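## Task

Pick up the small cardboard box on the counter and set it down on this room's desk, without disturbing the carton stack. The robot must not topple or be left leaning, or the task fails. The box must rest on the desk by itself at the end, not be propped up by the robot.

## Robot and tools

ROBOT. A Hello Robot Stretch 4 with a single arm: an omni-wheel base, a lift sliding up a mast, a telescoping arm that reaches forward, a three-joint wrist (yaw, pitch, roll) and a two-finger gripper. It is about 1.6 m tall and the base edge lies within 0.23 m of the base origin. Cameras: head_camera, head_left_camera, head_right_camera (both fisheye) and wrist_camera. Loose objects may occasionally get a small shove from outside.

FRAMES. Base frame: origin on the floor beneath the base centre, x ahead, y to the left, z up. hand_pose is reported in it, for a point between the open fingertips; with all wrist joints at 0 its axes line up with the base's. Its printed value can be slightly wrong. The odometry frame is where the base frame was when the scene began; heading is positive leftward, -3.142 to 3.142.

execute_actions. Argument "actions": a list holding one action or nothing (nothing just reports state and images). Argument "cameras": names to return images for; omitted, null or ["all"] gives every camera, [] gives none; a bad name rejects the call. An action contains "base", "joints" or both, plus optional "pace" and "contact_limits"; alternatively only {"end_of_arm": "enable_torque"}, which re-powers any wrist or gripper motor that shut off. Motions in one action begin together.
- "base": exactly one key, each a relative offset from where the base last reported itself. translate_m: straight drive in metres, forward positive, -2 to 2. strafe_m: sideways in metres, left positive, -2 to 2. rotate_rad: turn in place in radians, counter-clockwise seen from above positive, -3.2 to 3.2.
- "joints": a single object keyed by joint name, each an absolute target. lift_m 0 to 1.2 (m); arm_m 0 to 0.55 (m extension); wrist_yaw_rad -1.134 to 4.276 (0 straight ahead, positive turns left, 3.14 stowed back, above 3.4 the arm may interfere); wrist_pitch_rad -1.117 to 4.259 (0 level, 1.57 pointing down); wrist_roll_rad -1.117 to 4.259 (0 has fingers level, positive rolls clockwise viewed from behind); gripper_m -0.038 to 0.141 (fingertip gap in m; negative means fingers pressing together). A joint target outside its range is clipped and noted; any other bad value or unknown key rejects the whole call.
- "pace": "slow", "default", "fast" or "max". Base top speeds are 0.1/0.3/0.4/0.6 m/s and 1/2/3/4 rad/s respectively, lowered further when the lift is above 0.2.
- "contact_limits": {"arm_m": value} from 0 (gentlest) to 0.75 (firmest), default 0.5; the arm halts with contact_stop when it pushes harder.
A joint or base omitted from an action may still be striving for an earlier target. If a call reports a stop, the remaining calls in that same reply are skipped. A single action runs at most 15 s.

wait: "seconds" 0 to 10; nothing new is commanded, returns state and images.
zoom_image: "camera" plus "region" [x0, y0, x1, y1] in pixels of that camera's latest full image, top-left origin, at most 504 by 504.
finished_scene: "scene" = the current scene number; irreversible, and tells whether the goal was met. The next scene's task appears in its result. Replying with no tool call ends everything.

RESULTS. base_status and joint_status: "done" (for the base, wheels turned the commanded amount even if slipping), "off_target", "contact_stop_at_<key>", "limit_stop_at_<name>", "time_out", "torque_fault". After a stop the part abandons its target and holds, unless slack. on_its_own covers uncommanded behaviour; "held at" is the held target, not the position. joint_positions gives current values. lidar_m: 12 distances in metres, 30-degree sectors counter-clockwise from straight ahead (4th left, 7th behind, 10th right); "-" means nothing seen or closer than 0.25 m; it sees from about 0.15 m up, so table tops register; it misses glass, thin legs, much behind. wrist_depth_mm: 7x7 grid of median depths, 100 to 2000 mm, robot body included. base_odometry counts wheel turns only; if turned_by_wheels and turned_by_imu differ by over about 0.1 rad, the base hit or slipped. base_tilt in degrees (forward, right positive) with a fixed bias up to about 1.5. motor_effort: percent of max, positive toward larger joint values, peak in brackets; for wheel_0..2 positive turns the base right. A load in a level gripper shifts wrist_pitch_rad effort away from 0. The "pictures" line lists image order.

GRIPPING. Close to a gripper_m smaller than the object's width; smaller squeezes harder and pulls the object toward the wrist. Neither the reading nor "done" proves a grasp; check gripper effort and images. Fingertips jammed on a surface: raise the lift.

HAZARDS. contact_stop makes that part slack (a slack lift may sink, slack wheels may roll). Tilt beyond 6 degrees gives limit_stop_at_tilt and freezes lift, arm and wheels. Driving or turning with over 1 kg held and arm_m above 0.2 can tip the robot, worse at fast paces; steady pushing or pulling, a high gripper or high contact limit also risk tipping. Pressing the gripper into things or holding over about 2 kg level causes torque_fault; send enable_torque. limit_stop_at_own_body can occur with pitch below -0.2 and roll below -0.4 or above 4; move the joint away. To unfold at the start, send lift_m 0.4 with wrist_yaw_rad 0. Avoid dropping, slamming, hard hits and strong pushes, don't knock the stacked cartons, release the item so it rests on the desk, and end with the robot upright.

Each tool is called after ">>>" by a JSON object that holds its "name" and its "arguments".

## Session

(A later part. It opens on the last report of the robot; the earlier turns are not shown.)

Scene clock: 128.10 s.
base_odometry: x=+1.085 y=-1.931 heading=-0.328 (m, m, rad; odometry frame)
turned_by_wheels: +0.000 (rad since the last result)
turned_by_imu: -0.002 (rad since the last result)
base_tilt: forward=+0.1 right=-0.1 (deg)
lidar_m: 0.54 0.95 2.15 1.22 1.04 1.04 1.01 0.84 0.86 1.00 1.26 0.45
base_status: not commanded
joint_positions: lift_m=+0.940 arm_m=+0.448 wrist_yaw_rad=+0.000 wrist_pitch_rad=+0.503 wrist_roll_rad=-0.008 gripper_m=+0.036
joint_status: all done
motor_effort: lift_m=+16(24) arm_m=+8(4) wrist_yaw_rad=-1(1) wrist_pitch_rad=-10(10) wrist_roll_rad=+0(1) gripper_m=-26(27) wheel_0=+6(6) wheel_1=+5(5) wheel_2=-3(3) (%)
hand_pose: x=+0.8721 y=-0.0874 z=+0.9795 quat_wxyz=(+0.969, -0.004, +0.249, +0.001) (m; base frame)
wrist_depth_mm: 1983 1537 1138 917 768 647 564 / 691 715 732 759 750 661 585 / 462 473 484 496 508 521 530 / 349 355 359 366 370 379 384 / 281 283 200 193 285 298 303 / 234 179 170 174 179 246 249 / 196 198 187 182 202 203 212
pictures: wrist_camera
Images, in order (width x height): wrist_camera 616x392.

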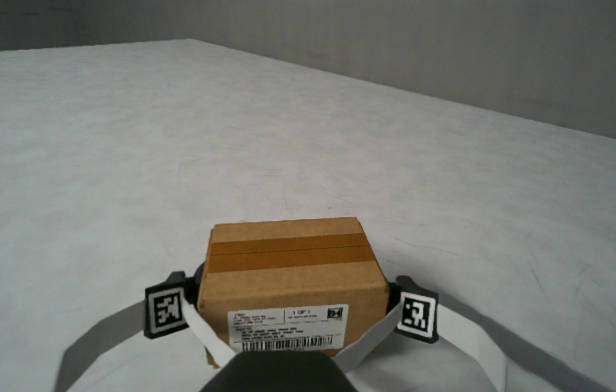

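>>> {"name": "execute_actions", "arguments": {"actions": [{"joints":{"gripper_m":0.12}}], "cameras": []}}

>>> {"name": "execute_actions", "arguments": {"actions": [{"joints":{"arm_m":0.3,"lift_m":0.98},"pace":"fast"}], "cameras": ["wrist_camera"]}}

Scene clock: 140.57 s.
base_odometry: x=+1.085 y=-1.931 heading=-0.328 (m, m, rad; odometry frame)
turned_by_wheels: +0.000 (rad since the last result)
turned_by_imu: -0.002 (rad since the last result)
base_tilt: forward=+0.0 right=-0.2 (deg)
lidar_m: 0.53 0.92 2.14 1.21 1.05 1.04 1.00 0.86 0.86 1.01 1.24 0.48
base_status: not commanded
joint_positions: lift_m=+0.940 arm_m=+0.449 wrist_yaw_rad=+0.000 wrist_pitch_rad=+0.502 wrist_roll_rad=-0.008 gripper_m=+0.120
joint_status: all done
motor_effort: lift_m=+16(16) arm_m=+8(8) wrist_yaw_rad=-1(1) wrist_pitch_rad=-6(8) wrist_roll_rad=+0(1) gripper_m=-1(28) wheel_0=+6(5) wheel_1=+5(5) wheel_2=-3(3) (%)
hand_pose: x=+0.8722 y=-0.0874 z=+0.9796 quat_wxyz=(+0.969, -0.004, +0.249, +0.001) (m; base frame)
wrist_depth_mm: 1983 1537 1138 917 759 640 569 / 691 715 741 778 741 676 591 / 466 480 484 496 508 521 530 / 351 355 359 368 375 379 387 / 282 283 220 212 296 300 303 / 236 201 187 192 196 246 250 / 202 198 202 144 208 206 213
pictures: none
No camera images: the call's "cameras" was empty. Leave "cameras" out to get every camera's image.

Scene clock: 141.87 s.
base_odometry: x=+1.085 y=-1.931 heading=-0.328 (m, m, rad; odometry frame)
turned_by_wheels: +0.000 (rad since the last result)
turned_by_imu: +0.000 (rad since the last result)
base_tilt: forward=+0.0 right=-0.2 (deg)
lidar_m: 0.61 0.94 2.14 1.22 1.05 1.04 1.01 0.87 0.87 1.00 1.25 0.49
base_status: not commanded
joint_positions: lift_m=+0.980 arm_m=+0.301 wrist_yaw_rad=+0.000 wrist_pitch_rad=+0.502 wrist_roll_rad=-0.008 gripper_m=+0.120
joint_status: all done
motor_effort: lift_m=+24(26) arm_m=-8(13) wrist_yaw_rad=+1(1) wrist_pitch_rad=-4(5) wrist_roll_rad=+1(0) gripper_m=+0(0) wheel_0=+6(6) wheel_1=+5(5) wheel_2=-3(3) (%)
hand_pose: x=+0.7252 y=-0.0874 z=+1.0190 quat_wxyz=(+0.969, -0.004, +0.248, +0.001) (m; base frame)
wrist_depth_mm: - 1921 1308 1060 878 750 640 / 842 866 904 946 878 778 676 / 569 580 591 603 621 634 647 / 430 433 436 351 455 466 473 / 357 345 349 351 359 364 370 / 1430 200 283 294 200 300 306 / 1281 241 248 144 253 250 259
pictures: wrist_camera
Images, in order (width x height): wrist_camera 616x392.

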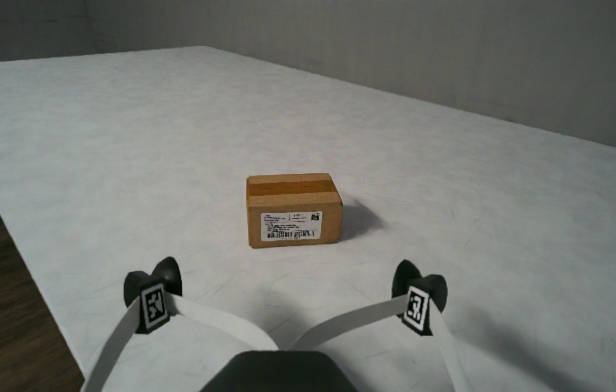

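>>> {"name": "finished_scene", "arguments": {"scene": 1}}

The scene is finished: the task was done.


## Next scene

Pick up the small yellow sponge on the counter and set it down on this room's desk, without disturbing the carton stack. The robot must not topple or be left leaning, or the task fails. The sponge must rest on the desk by itself at the end, not be propped up by the robot.

>>> {"name": "execute_actions", "arguments": {"actions": []}}

Scene clock: 0.00 s.
base_odometry: x=+0.000 y=+0.000 heading=+0.000 (m, m, rad; odometry frame)
turned_by_wheels: +0.000 (rad since the last result)
turned_by_imu: +0.000 (rad since the last result)
base_tilt: forward=+0.0 right=-0.2 (deg)
lidar_m: 0.78 0.60 0.60 0.68 1.04 1.62 0.91 0.72 0.72 0.78 1.20 2.04
base_status: not commanded
joint_positions: lift_m=+0.234 arm_m=+0.002 wrist_yaw_rad=+3.048 wrist_pitch_rad=-0.011 wrist_roll_rad=-0.008 gripper_m=+0.057
joint_status: not commanded
motor_effort: lift_m=+20 arm_m=+0 wrist_yaw_rad=+0 wrist_pitch_rad=-6 wrist_roll_rad=+1 gripper_m=-4 wheel_0=+0 wheel_1=-1 wheel_2=+0 (%)
hand_pose: x=-0.1061 y=+0.1139 z=+0.4153 quat_wxyz=(+0.047, +0.005, -0.004, +0.999) (m; base frame)
wrist_depth_mm: 134 137 1205 - 1756 1537 1366 / 107 137 1205 - 1756 1537 1366 / 112 137 1229 - 1756 1576 1397 / 133 160 1229 - 1708 1537 1397 / 778 946 1160 - 1708 1537 1430 / 778 931 196 1537 200 1537 1366 / 788 904 1025 137 976 1042 1060
pictures: head_camera, head_left_camera, head_right_camera, wrist_camera
Images, in order (width x height): head_camera 420x560, head_left_camera 420x672, head_right_camera 420x672, wrist_camera 616x392.

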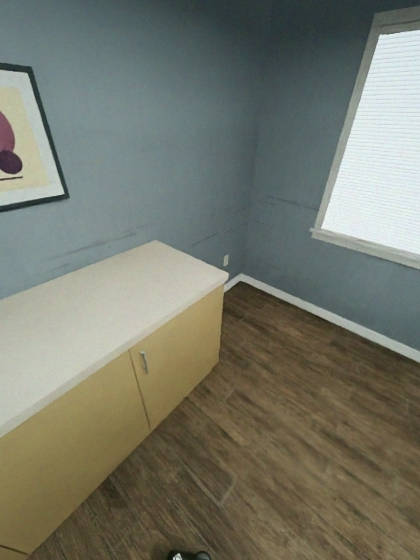

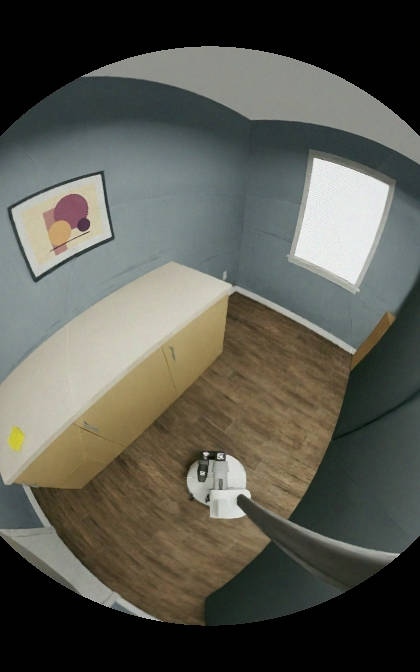

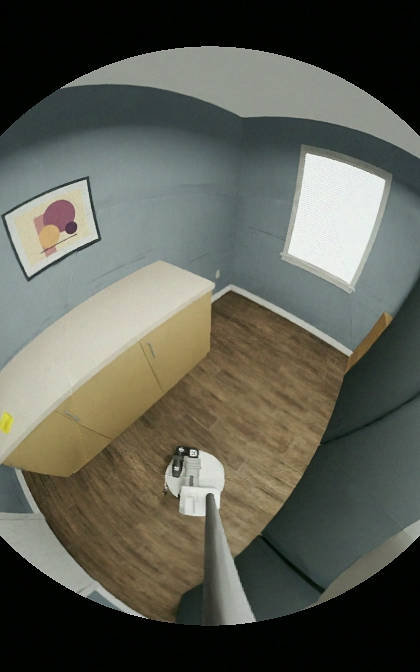

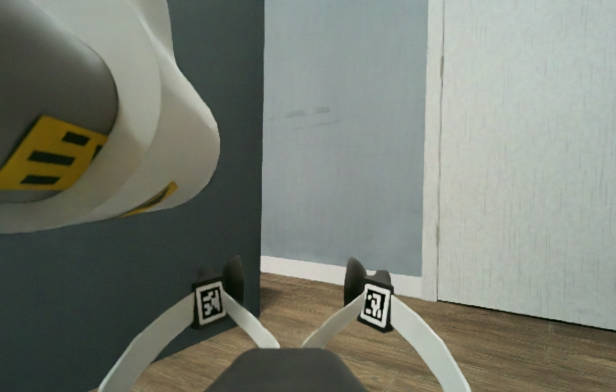

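>>> {"name": "execute_actions", "arguments": {"actions": [{"base":{"rotate_rad":0.9},"pace":"fast"}], "cameras": ["head_camera"]}}

>>> {"name": "execute_actions", "arguments": {"actions": [{"base":{"strafe_m":0.68},"joints":{"lift_m":0.98,"gripper_m":0.125,"wrist_yaw_rad":0,"wrist_pitch_rad":0.5},"pace":"fast"}], "cameras": ["head_camera","wrist_camera"]}}

Scene clock: 9.50 s.
base_odometry: x=+0.000 y=+0.000 heading=+0.899 (m, m, rad; odometry frame)
turned_by_wheels: +0.899 (rad since the last result)
turned_by_imu: +0.896 (rad since the last result)
base_tilt: forward=+0.0 right=-0.2 (deg)
lidar_m: 0.61 0.63 0.85 1.62 1.03 0.74 0.70 0.73 1.02 2.06 0.91 0.65
base_status: done
joint_positions: lift_m=+0.234 arm_m=+0.002 wrist_yaw_rad=+3.048 wrist_pitch_rad=-0.011 wrist_roll_rad=-0.008 gripper_m=+0.057
joint_status: not commanded
motor_effort: lift_m=+20(21) arm_m=+0(0) wrist_yaw_rad=+0(0) wrist_pitch_rad=-7(7) wrist_roll_rad=+1(1) gripper_m=-2(4) wheel_0=-4(10) wheel_1=-3(15) wheel_2=-2(10) (%)
hand_pose: x=-0.1061 y=+0.1139 z=+0.4153 quat_wxyz=(+0.047, +0.005, -0.004, +0.999) (m; base frame)
wrist_depth_mm: 134 137 831 854 878 891 931 / 107 137 842 854 878 917 931 / 111 138 831 854 878 917 931 / 134 160 854 866 878 904 946 / 798 831 831 866 904 904 946 / 788 820 195 854 199 904 931 / 798 809 842 136 891 917 946
pictures: head_camera
Images, in order (width x height): head_camera 420x560.

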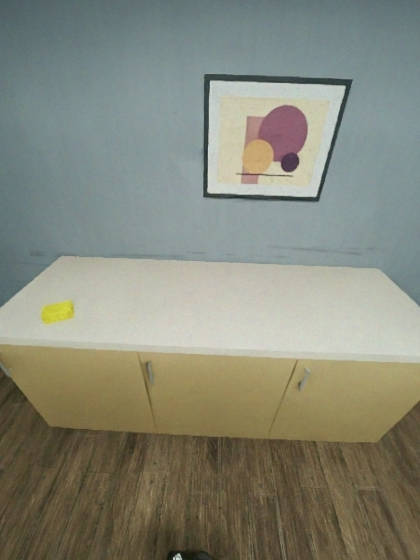

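Scene clock: 12.43 s.
base_odometry: x=-0.532 y=+0.423 heading=+0.899 (m, m, rad; odometry frame)
turned_by_wheels: +0.000 (rad since the last result)
turned_by_imu: -0.003 (rad since the last result)
base_tilt: forward=+0.0 right=-0.1 (deg)
lidar_m: 0.59 0.63 0.97 0.94 0.99 0.75 0.71 0.77 1.04 2.74 0.90 0.64
base_status: done
joint_positions: lift_m=+0.980 arm_m=+0.002 wrist_yaw_rad=+0.000 wrist_pitch_rad=+0.502 wrist_roll_rad=-0.008 gripper_m=+0.125
joint_status: all done
motor_effort: lift_m=+24(25) arm_m=+0(0) wrist_yaw_rad=-2(8) wrist_pitch_rad=-4(2) wrist_roll_rad=+0(1) gripper_m=-2(1) wheel_0=-2(14) wheel_1=+1(14) wheel_2=+0(6) (%)
hand_pose: x=+0.4259 y=-0.0873 z=+1.0191 quat_wxyz=(+0.969, -0.004, +0.248, +0.001) (m; base frame)
wrist_depth_mm: 917 931 904 904 904 904 917 / 960 976 960 960 946 946 960 / 1060 1042 699 715 732 741 750 / 1138 517 521 512 544 544 554 / 1255 459 473 473 469 473 473 / 1397 206 530 544 214 539 554 / 1336 621 609 141 621 603 621
pictures: head_camera, wrist_camera
Images, in order (width x height): head_camera 420x560, wrist_camera 616x392.

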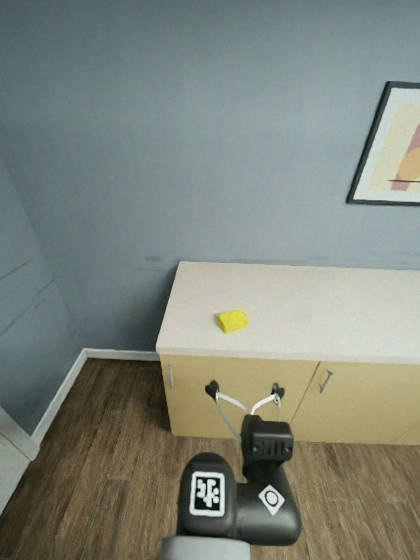

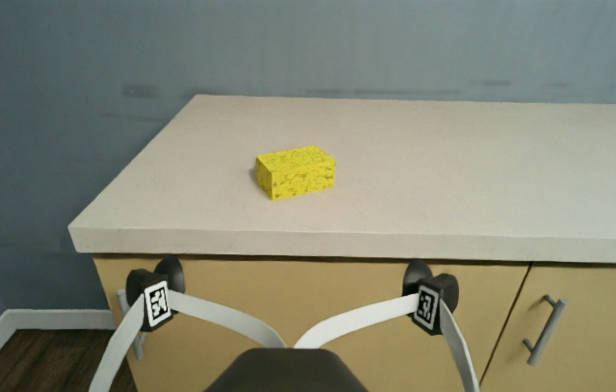

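>>> {"name": "execute_actions", "arguments": {"actions": [{"base":{"strafe_m":0.29},"joints":{"lift_m":0.94,"arm_m":0.49,"wrist_yaw_rad":-1.07},"pace":"fast"}], "cameras": ["head_camera","wrist_camera"]}}

Scene clock: 30.57 s.
base_odometry: x=-0.759 y=+0.603 heading=+0.899 (m, m, rad; odometry frame)
turned_by_wheels: +0.000 (rad since the last result)
turned_by_imu: -0.003 (rad since the last result)
base_tilt: forward=+0.1 right=-0.1 (deg)
lidar_m: 0.63 0.96 0.69 0.65 0.67 0.98 0.71 0.77 1.04 2.77 0.87 0.64
base_status: done
joint_positions: lift_m=+0.940 arm_m=+0.489 wrist_yaw_rad=-1.070 wrist_pitch_rad=+0.502 wrist_roll_rad=-0.008 gripper_m=+0.125
joint_status: all done
motor_effort: lift_m=+17(21) arm_m=+8(11) wrist_yaw_rad=-1(6) wrist_pitch_rad=-4(7) wrist_roll_rad=+0(1) gripper_m=+0(2) wheel_0=-2(9) wheel_1=+2(13) wheel_2=+0(1) (%)
hand_pose: x=+0.7042 y=-0.2638 z=+0.9796 quat_wxyz=(+0.834, +0.123, +0.216, -0.493) (m; base frame)
wrist_depth_mm: 544 661 854 1229 1808 - - / 569 699 842 960 976 1138 - / 549 585 597 609 621 741 - / 430 439 442 427 455 - - / 343 349 353 298 362 1808 1863 / 287 206 279 296 213 1499 1576 / 246 242 249 140 263 1281 1336
pictures: head_camera, wrist_camera
Images, in order (width x height): head_camera 420x560, wrist_camera 616x392.

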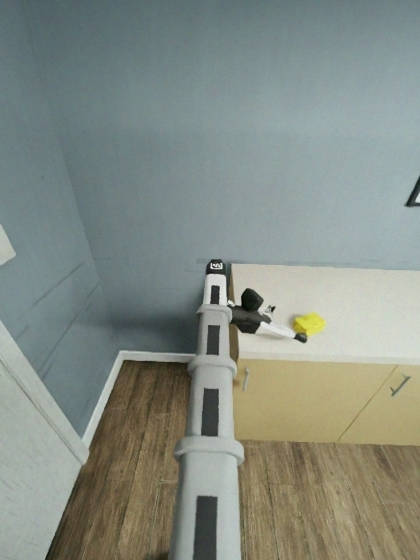

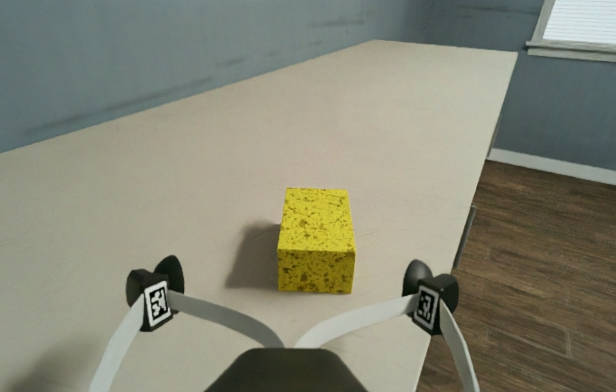

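>>> {"name": "execute_actions", "arguments": {"actions": [{"base":{"strafe_m":-0.098},"joints":{"lift_m":0.888,"arm_m":0.525,"gripper_m":0.11}}], "cameras": ["wrist_camera"]}}

Scene clock: 42.87 s.
base_odometry: x=-0.683 y=+0.543 heading=+0.900 (m, m, rad; odometry frame)
turned_by_wheels: +0.001 (rad since the last result)
turned_by_imu: -0.001 (rad since the last result)
base_tilt: forward=+0.0 right=-0.1 (deg)
lidar_m: 0.60 1.12 0.78 0.75 0.78 1.11 0.72 0.74 1.04 2.80 0.86 0.64
base_status: done
joint_positions: lift_m=+0.889 arm_m=+0.524 wrist_yaw_rad=-1.069 wrist_pitch_rad=+0.495 wrist_roll_rad=-0.008 gripper_m=+0.110
joint_status: all done
motor_effort: lift_m=+11(16) arm_m=+8(8) wrist_yaw_rad=-2(3) wrist_pitch_rad=+14(13) wrist_roll_rad=+0(0) gripper_m=-2(3) wheel_0=+9(11) wheel_1=+0(14) wheel_2=+0(3) (%)
hand_pose: x=+0.7398 y=-0.2646 z=+0.9299 quat_wxyz=(+0.835, +0.121, +0.213, -0.493) (m; base frame)
wrist_depth_mm: 517 627 798 1118 1537 - - / 530 627 750 778 788 831 - / 459 469 484 492 504 512 - / 343 349 357 359 364 373 - / 273 277 270 211 285 300 1808 / 228 214 186 177 195 247 1499 / 196 191 197 151 202 202 1281
pictures: wrist_camera
Images, in order (width x height): wrist_camera 616x392.

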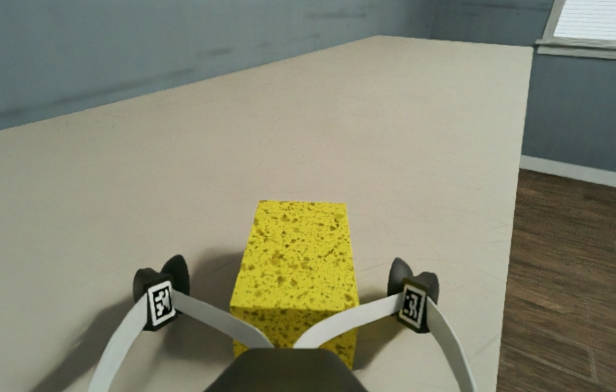

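>>> {"name": "execute_actions", "arguments": {"actions": [{"joints":{"lift_m":0.894,"gripper_m":0.015}}], "cameras": ["wrist_camera"]}}

>>> {"name": "execute_actions", "arguments": {"actions": [{"joints":{"lift_m":0.95}}], "cameras": ["wrist_camera"]}}

Scene clock: 56.10 s.
base_odometry: x=-0.683 y=+0.543 heading=+0.900 (m, m, rad; odometry frame)
turned_by_wheels: +0.000 (rad since the last result)
turned_by_imu: -0.002 (rad since the last result)
base_tilt: forward=+0.1 right=-0.1 (deg)
lidar_m: 0.59 1.10 0.78 0.75 0.78 1.12 0.71 0.75 1.02 2.81 0.86 0.61
base_status: not commanded
joint_positions: lift_m=+0.894 arm_m=+0.524 wrist_yaw_rad=-1.069 wrist_pitch_rad=+0.502 wrist_roll_rad=-0.008 gripper_m=+0.016
joint_status: all done
motor_effort: lift_m=+24(24) arm_m=+8(8) wrist_yaw_rad=-2(6) wrist_pitch_rad=-6(14) wrist_roll_rad=+0(0) gripper_m=-25(25) wheel_0=+6(9) wheel_1=+0(0) wheel_2=+0(0) (%)
hand_pose: x=+0.7394 y=-0.2638 z=+0.9331 quat_wxyz=(+0.834, +0.123, +0.216, -0.493) (m; base frame)
wrist_depth_mm: 512 621 798 1118 1537 - - / 535 634 723 750 778 798 - / 455 459 477 480 496 500 - / 342 345 349 357 362 368 - / 276 273 266 203 286 301 1808 / 227 229 178 167 183 246 1499 / 195 191 192 138 202 203 1308
pictures: wrist_camera
Images, in order (width x height): wrist_camera 616x392.

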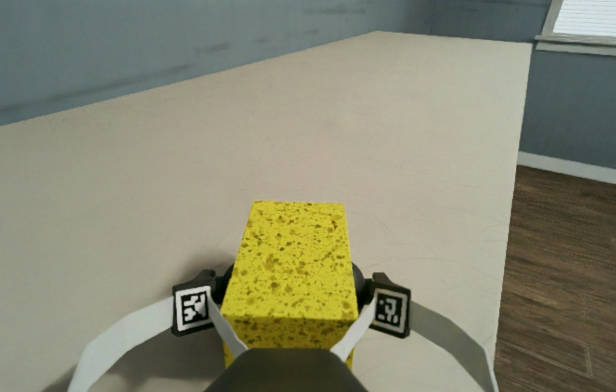

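Scene clock: 57.23 s.
base_odometry: x=-0.683 y=+0.543 heading=+0.900 (m, m, rad; odometry frame)
turned_by_wheels: +0.000 (rad since the last result)
turned_by_imu: +0.000 (rad since the last result)
base_tilt: forward=+0.0 right=-0.2 (deg)
lidar_m: 0.59 1.12 0.80 0.74 0.76 1.10 0.72 0.75 1.03 2.80 0.88 0.64
base_status: not commanded
joint_positions: lift_m=+0.950 arm_m=+0.524 wrist_yaw_rad=-1.069 wrist_pitch_rad=+0.502 wrist_roll_rad=-0.008 gripper_m=+0.016
joint_status: all done
motor_effort: lift_m=+24(27) arm_m=+8(8) wrist_yaw_rad=-1(3) wrist_pitch_rad=-4(5) wrist_roll_rad=-1(1) gripper_m=-26(24) wheel_0=+6(6) wheel_1=+0(0) wheel_2=+0(0) (%)
hand_pose: x=+0.7393 y=-0.2638 z=+0.9890 quat_wxyz=(+0.834, +0.123, +0.216, -0.493) (m; base frame)
wrist_depth_mm: 517 627 798 1118 1808 - - / 535 647 809 991 1008 1042 - / 535 609 634 634 647 668 - / 449 459 459 469 477 508 - / 362 362 349 202 375 413 1921 / 298 301 179 168 183 338 1576 / 257 249 253 138 265 266 1336
pictures: wrist_camera
Images, in order (width x height): wrist_camera 616x392.

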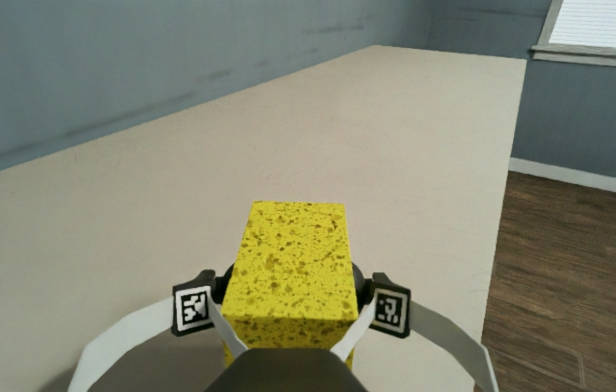

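>>> {"name": "execute_actions", "arguments": {"actions": [{"base":{"rotate_rad":-3.14},"joints":{"arm_m":0.005,"wrist_yaw_rad":0},"pace":"fast"}], "cameras": ["head_camera"]}}

>>> {"name": "execute_actions", "arguments": {"actions": [{"base":{"strafe_m":-0.43},"joints":{"lift_m":0.4},"pace":"fast"}]}}

Scene clock: 69.57 s.
base_odometry: x=-0.683 y=+0.542 heading=-2.239 (m, m, rad; odometry frame)
turned_by_wheels: -3.139 (rad since the last result)
turned_by_imu: -3.136 (rad since the last result)
base_tilt: forward=+0.0 right=-0.1 (deg)
lidar_m: 0.71 0.74 1.02 2.66 0.88 0.62 0.59 1.15 0.80 0.73 0.77 1.10
base_status: done
joint_positions: lift_m=+0.950 arm_m=+0.006 wrist_yaw_rad=+0.000 wrist_pitch_rad=+0.502 wrist_roll_rad=-0.008 gripper_m=+0.016
joint_status: all done
motor_effort: lift_m=+23(24) arm_m=-9(9) wrist_yaw_rad=+0(7) wrist_pitch_rad=-6(5) wrist_roll_rad=+0(0) gripper_m=-25(25) wheel_0=+5(6) wheel_1=+3(11) wheel_2=+3(7) (%)
hand_pose: x=+0.4302 y=-0.0875 z=+0.9891 quat_wxyz=(+0.969, -0.004, +0.249, +0.001) (m; base frame)
wrist_depth_mm: 439 442 442 439 - 1499 991 / 473 477 473 477 - 1430 976 / 512 512 512 512 - 1430 960 / 559 559 559 544 - 1430 946 / 615 615 603 203 1863 1397 946 / 676 647 178 167 183 1336 960 / 750 750 750 138 1308 1229 960
pictures: head_camera
Images, in order (width x height): head_camera 420x560.

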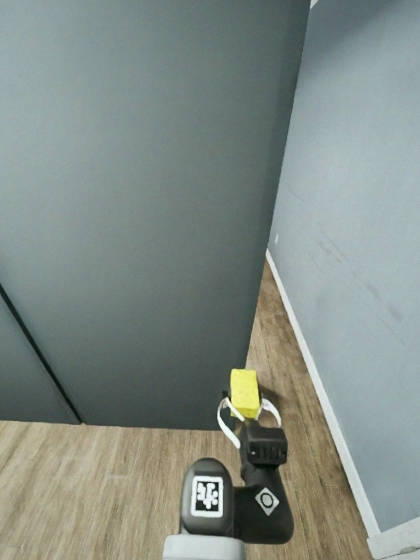

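Scene clock: 72.03 s.
base_odometry: x=-1.020 y=+0.809 heading=-2.239 (m, m, rad; odometry frame)
turned_by_wheels: +0.000 (rad since the last result)
turned_by_imu: +0.001 (rad since the last result)
base_tilt: forward=+0.0 right=-0.2 (deg)
lidar_m: 1.10 0.76 1.04 2.71 0.88 0.75 1.20 0.44 0.34 0.32 0.33 0.50
base_status: done
joint_positions: lift_m=+0.400 arm_m=+0.006 wrist_yaw_rad=+0.000 wrist_pitch_rad=+0.502 wrist_roll_rad=-0.008 gripper_m=+0.016
joint_status: all done
motor_effort: lift_m=+16(21) arm_m=-8(8) wrist_yaw_rad=+0(0) wrist_pitch_rad=-6(6) wrist_roll_rad=+0(1) gripper_m=-26(24) wheel_0=+2(16) wheel_1=+0(13) wheel_2=+0(2) (%)
hand_pose: x=+0.4302 y=-0.0875 z=+0.4397 quat_wxyz=(+0.969, -0.004, +0.249, +0.001) (m; base frame)
wrist_depth_mm: 521 788 - - 1078 544 379 / 521 788 - - 1042 539 377 / 539 798 1576 1618 1042 535 373 / 574 798 1182 1229 1008 535 373 / 621 809 904 202 891 530 368 / 691 691 178 167 183 500 370 / 654 647 640 138 676 466 368
pictures: head_camera, head_left_camera, head_right_camera, wrist_camera
Images, in order (width x height): head_camera 420x560, head_left_camera 420x672, head_right_camera 420x672, wrist_camera 616x392.

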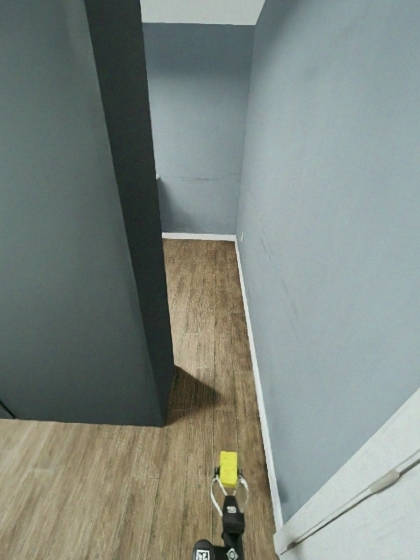

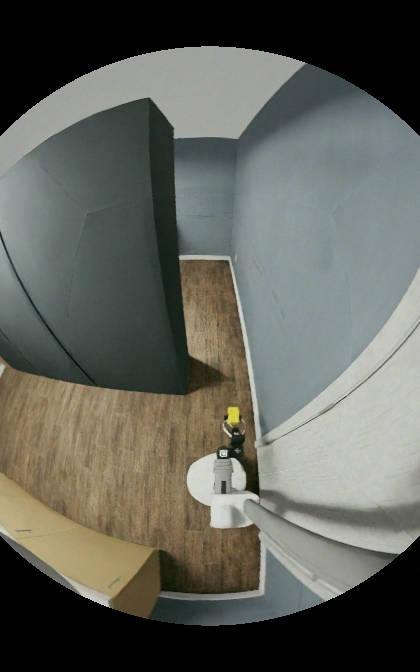

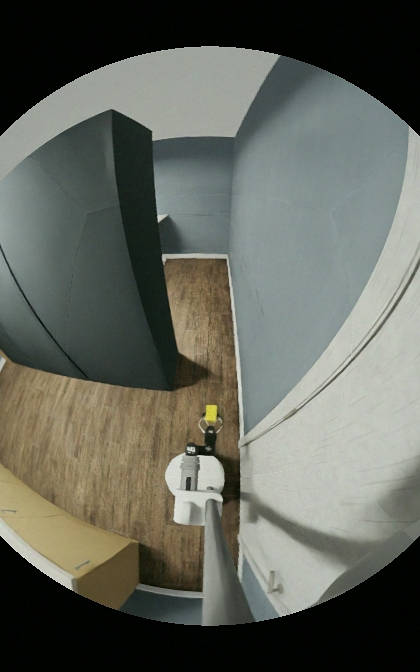

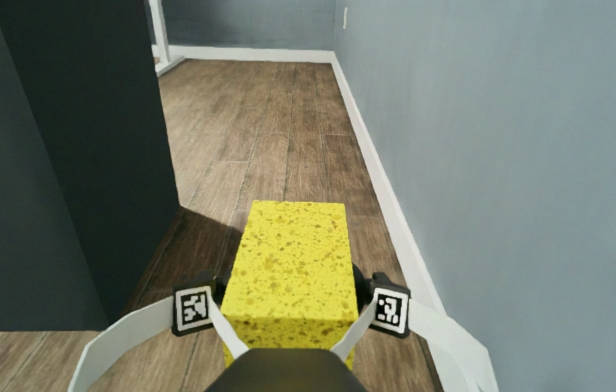

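Left ≈0.28, right ≈0.35, parallel. Go.

>>> {"name": "execute_actions", "arguments": {"actions": [{"base":{"translate_m":1.8},"joints":{"lift_m":1.05},"pace":"max"}], "cameras": []}}

>>> {"name": "execute_actions", "arguments": {"actions": [{"base":{"rotate_rad":0.75}}]}}

Scene clock: 84.33 s.
base_odometry: x=-2.135 y=-0.604 heading=-2.239 (m, m, rad; odometry frame)
turned_by_wheels: +0.001 (rad since the last result)
turned_by_imu: -0.003 (rad since the last result)
base_tilt: forward=+0.1 right=-0.1 (deg)
lidar_m: 1.19 1.23 1.32 2.54 0.87 0.65 1.10 0.46 0.34 0.31 0.33 0.44
base_status: done
joint_positions: lift_m=+1.050 arm_m=+0.006 wrist_yaw_rad=+0.000 wrist_pitch_rad=+0.502 wrist_roll_rad=-0.008 gripper_m=+0.016
joint_status: all done
motor_effort: lift_m=+24(27) arm_m=-8(8) wrist_yaw_rad=+0(1) wrist_pitch_rad=-6(6) wrist_roll_rad=+0(0) gripper_m=-26(26) wheel_0=+3(12) wheel_1=+4(9) wheel_2=+0(19) (%)
hand_pose: x=+0.4302 y=-0.0874 z=+1.0891 quat_wxyz=(+0.969, -0.004, +0.248, +0.001) (m; base frame)
wrist_depth_mm: 1336 1366 1366 1366 931 484 334 / 1464 1499 1464 1499 917 480 342 / 1537 1537 1576 1576 904 477 340 / 1808 1756 1756 1708 904 469 338 / 1808 1863 1808 202 891 469 338 / 1576 1576 178 168 183 439 334 / 1397 1366 1366 138 878 413 334
pictures: none
No camera images: the call's "cameras" was empty. Leave "cameras" out to get every camera's image.

Scene clock: 86.07 s.
base_odometry: x=-2.135 y=-0.604 heading=-1.490 (m, m, rad; odometry frame)
turned_by_wheels: +0.749 (rad since the last result)
turned_by_imu: +0.747 (rad since the last result)
base_tilt: forward=+0.1 right=-0.1 (deg)
lidar_m: 1.25 1.79 1.33 0.70 0.65 0.71 0.38 0.31 0.30 0.35 0.61 1.70
base_status: done
joint_positions: lift_m=+1.050 arm_m=+0.006 wrist_yaw_rad=+0.000 wrist_pitch_rad=+0.502 wrist_roll_rad=-0.008 gripper_m=+0.016
joint_status: not commanded
motor_effort: lift_m=+23(23) arm_m=-8(8) wrist_yaw_rad=+0(1) wrist_pitch_rad=-5(4) wrist_roll_rad=+0(1) gripper_m=-24(27) wheel_0=-6(10) wheel_1=-4(11) wheel_2=-5(9) (%)
hand_pose: x=+0.4302 y=-0.0874 z=+1.0891 quat_wxyz=(+0.969, -0.004, +0.248, +0.001) (m; base frame)
wrist_depth_mm: - - - 1863 1537 1366 1205 / - - 1499 1255 1576 1397 1229 / - - - - 1756 1464 1308 / - - - 1576 1921 1576 1336 / 1863 1983 1921 203 1863 1618 1366 / 1576 1576 178 167 183 1661 1464 / 1366 1336 1336 138 1430 1397 1430
pictures: head_camera, head_left_camera, head_right_camera, wrist_camera
Images, in order (width x height): head_camera 420x560, head_left_camera 420x672, head_right_camera 420x672, wrist_camera 616x392.

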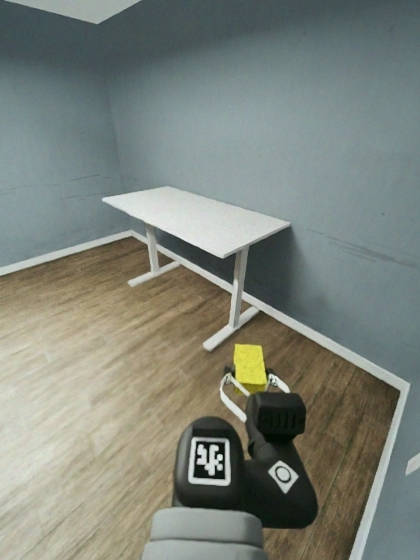

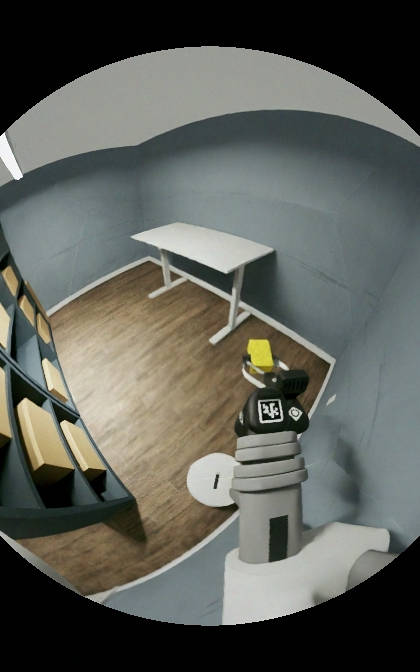

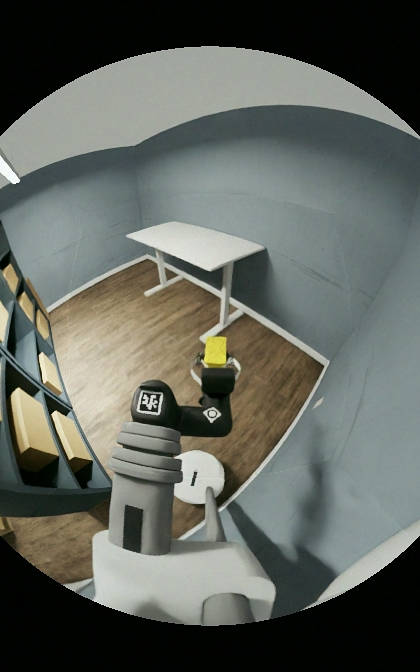

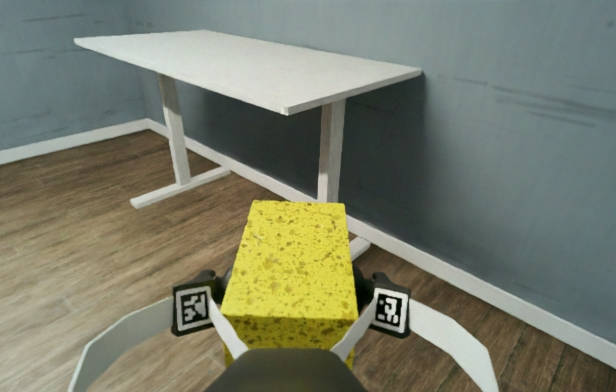

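>>> {"name": "execute_actions", "arguments": {"actions": [{"base":{"translate_m":0.65},"joints":{"arm_m":0.5,"lift_m":1.03},"pace":"fast"}], "cameras": ["wrist_camera","head_right_camera"]}}

Scene clock: 98.57 s.
base_odometry: x=-2.082 y=-1.252 heading=-1.489 (m, m, rad; odometry frame)
turned_by_wheels: +0.000 (rad since the last result)
turned_by_imu: -0.002 (rad since the last result)
base_tilt: forward=+0.1 right=-0.1 (deg)
lidar_m: 0.59 0.86 2.42 1.29 1.08 1.04 0.90 0.74 0.75 0.86 1.23 0.82
base_status: done
joint_positions: lift_m=+1.030 arm_m=+0.499 wrist_yaw_rad=+0.000 wrist_pitch_rad=+0.502 wrist_roll_rad=-0.008 gripper_m=+0.016
joint_status: all done
motor_effort: lift_m=+16(21) arm_m=+8(10) wrist_yaw_rad=+0(1) wrist_pitch_rad=-6(6) wrist_roll_rad=+1(0) gripper_m=-27(25) wheel_0=+4(7) wheel_1=+5(12) wheel_2=-4(19) (%)
hand_pose: x=+0.9224 y=-0.0874 z=+1.0697 quat_wxyz=(+0.969, -0.004, +0.248, +0.001) (m; base frame)
wrist_depth_mm: 1921 1336 991 788 654 559 496 / 1042 1098 991 842 683 585 525 / 707 707 732 741 707 627 544 / 525 539 539 539 554 559 544 / 418 421 410 203 439 442 449 / 351 353 178 167 183 364 370 / 303 294 296 138 309 301 314
pictures: head_right_camera, wrist_camera
Images, in order (width x height): head_right_camera 420x672, wrist_camera 616x392.

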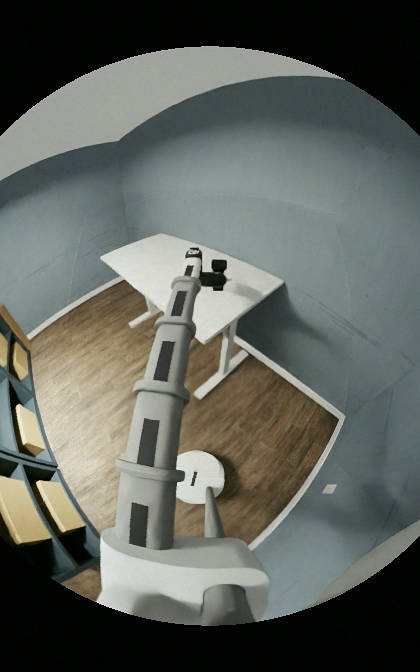

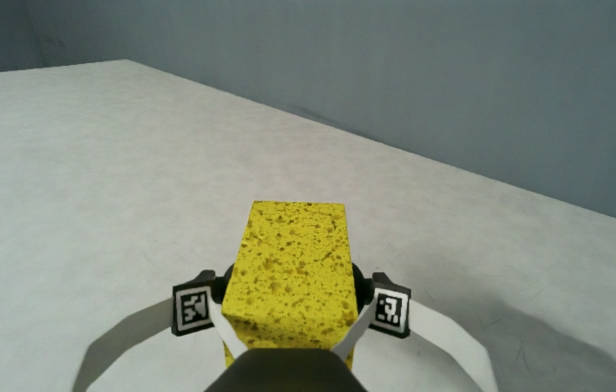

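>>> {"name": "execute_actions", "arguments": {"actions": [{"joints":{"lift_m":0.938}}], "cameras": []}}

>>> {"name": "execute_actions", "arguments": {"actions": [{"joints":{"gripper_m":0.1}}], "cameras": []}}

>>> {"name": "execute_actions", "arguments": {"actions": [{"joints":{"arm_m":0.36,"lift_m":0.98},"pace":"fast"}], "cameras": ["wrist_camera"]}}

Scene clock: 111.57 s.
base_odometry: x=-2.082 y=-1.252 heading=-1.489 (m, m, rad; odometry frame)
turned_by_wheels: +0.000 (rad since the last result)
turned_by_imu: -0.002 (rad since the last result)
base_tilt: forward=+0.1 right=-0.1 (deg)
lidar_m: 0.58 0.86 2.41 1.30 1.06 1.06 0.89 0.73 0.75 0.85 1.23 0.81
base_status: not commanded
joint_positions: lift_m=+0.938 arm_m=+0.499 wrist_yaw_rad=+0.000 wrist_pitch_rad=+0.502 wrist_roll_rad=-0.008 gripper_m=+0.016
joint_status: all done
motor_effort: lift_m=+15(16) arm_m=+8(8) wrist_yaw_rad=-2(1) wrist_pitch_rad=-6(4) wrist_roll_rad=+0(0) gripper_m=-26(25) wheel_0=+4(4) wheel_1=+5(5) wheel_2=-4(4) (%)
hand_pose: x=+0.9224 y=-0.0874 z=+0.9777 quat_wxyz=(+0.969, -0.004, +0.248, +0.001) (m; base frame)
wrist_depth_mm: 1661 1255 991 778 668 559 496 / 691 715 732 750 683 585 521 / 462 469 480 492 500 508 517 / 351 351 355 359 370 373 375 / 281 281 272 204 293 294 297 / 233 234 178 167 183 243 245 / 200 195 196 138 205 200 208
pictures: none
No camera images: the call's "cameras" was empty. Leave "cameras" out to get every camera's image.

Scene clock: 113.23 s.
base_odometry: x=-2.082 y=-1.252 heading=-1.489 (m, m, rad; odometry frame)
turned_by_wheels: +0.000 (rad since the last result)
turned_by_imu: -0.001 (rad since the last result)
base_tilt: forward=+0.1 right=-0.2 (deg)
lidar_m: 0.59 0.87 2.41 1.29 1.08 1.06 0.90 0.75 0.75 0.85 1.23 0.81
base_status: not commanded
joint_positions: lift_m=+0.938 arm_m=+0.499 wrist_yaw_rad=+0.000 wrist_pitch_rad=+0.502 wrist_roll_rad=-0.008 gripper_m=+0.100
joint_status: all done
motor_effort: lift_m=+15(15) arm_m=+8(8) wrist_yaw_rad=+0(1) wrist_pitch_rad=-6(6) wrist_roll_rad=-1(1) gripper_m=-1(25) wheel_0=+4(4) wheel_1=+5(5) wheel_2=-3(3) (%)
hand_pose: x=+0.9224 y=-0.0874 z=+0.9777 quat_wxyz=(+0.969, -0.004, +0.248, +0.001) (m; base frame)
wrist_depth_mm: 1618 1182 991 778 661 559 504 / 691 715 741 759 676 591 521 / 462 469 484 488 496 504 517 / 347 353 357 362 366 370 375 / 281 281 273 216 291 294 297 / 234 226 191 186 197 243 245 / 200 196 202 138 205 202 208
pictures: none
No camera images: the call's "cameras" was empty. Leave "cameras" out to get every camera's image.

Scene clock: 114.50 s.
base_odometry: x=-2.082 y=-1.252 heading=-1.489 (m, m, rad; odometry frame)
turned_by_wheels: +0.000 (rad since the last result)
turned_by_imu: +0.000 (rad since the last result)
base_tilt: forward=+0.1 right=-0.2 (deg)
lidar_m: 0.59 0.87 2.43 1.28 1.07 1.06 0.90 0.77 0.75 0.86 1.24 0.82
base_status: not commanded
joint_positions: lift_m=+0.980 arm_m=+0.361 wrist_yaw_rad=+0.000 wrist_pitch_rad=+0.502 wrist_roll_rad=-0.008 gripper_m=+0.100
joint_status: all done
motor_effort: lift_m=+24(27) arm_m=-8(8) wrist_yaw_rad=+1(2) wrist_pitch_rad=-4(7) wrist_roll_rad=+0(1) gripper_m=-2(0) wheel_0=+4(4) wheel_1=+5(5) wheel_2=-4(3) (%)
hand_pose: x=+0.7852 y=-0.0874 z=+1.0190 quat_wxyz=(+0.969, -0.004, +0.248, +0.001) (m; base frame)
wrist_depth_mm: - 1464 1160 904 768 661 580 / 866 878 891 917 788 683 603 / 564 585 597 603 615 627 615 / 427 433 439 375 452 459 512 / 343 345 347 336 355 362 668 / 287 278 272 291 197 309 723 / 246 239 248 138 252 831 778
pictures: wrist_camera
Images, in order (width x height): wrist_camera 616x392.

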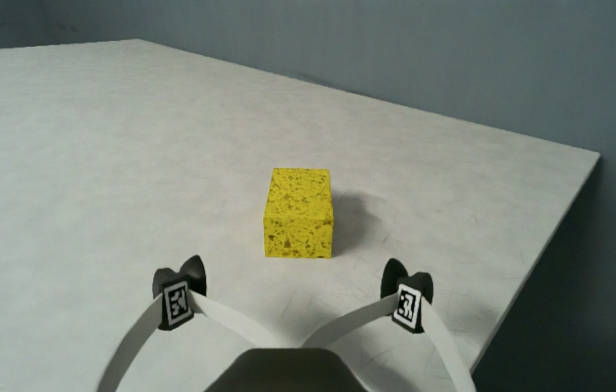

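>>> {"name": "finished_scene", "arguments": {"scene": 2}}

The scene is finished: the task was done.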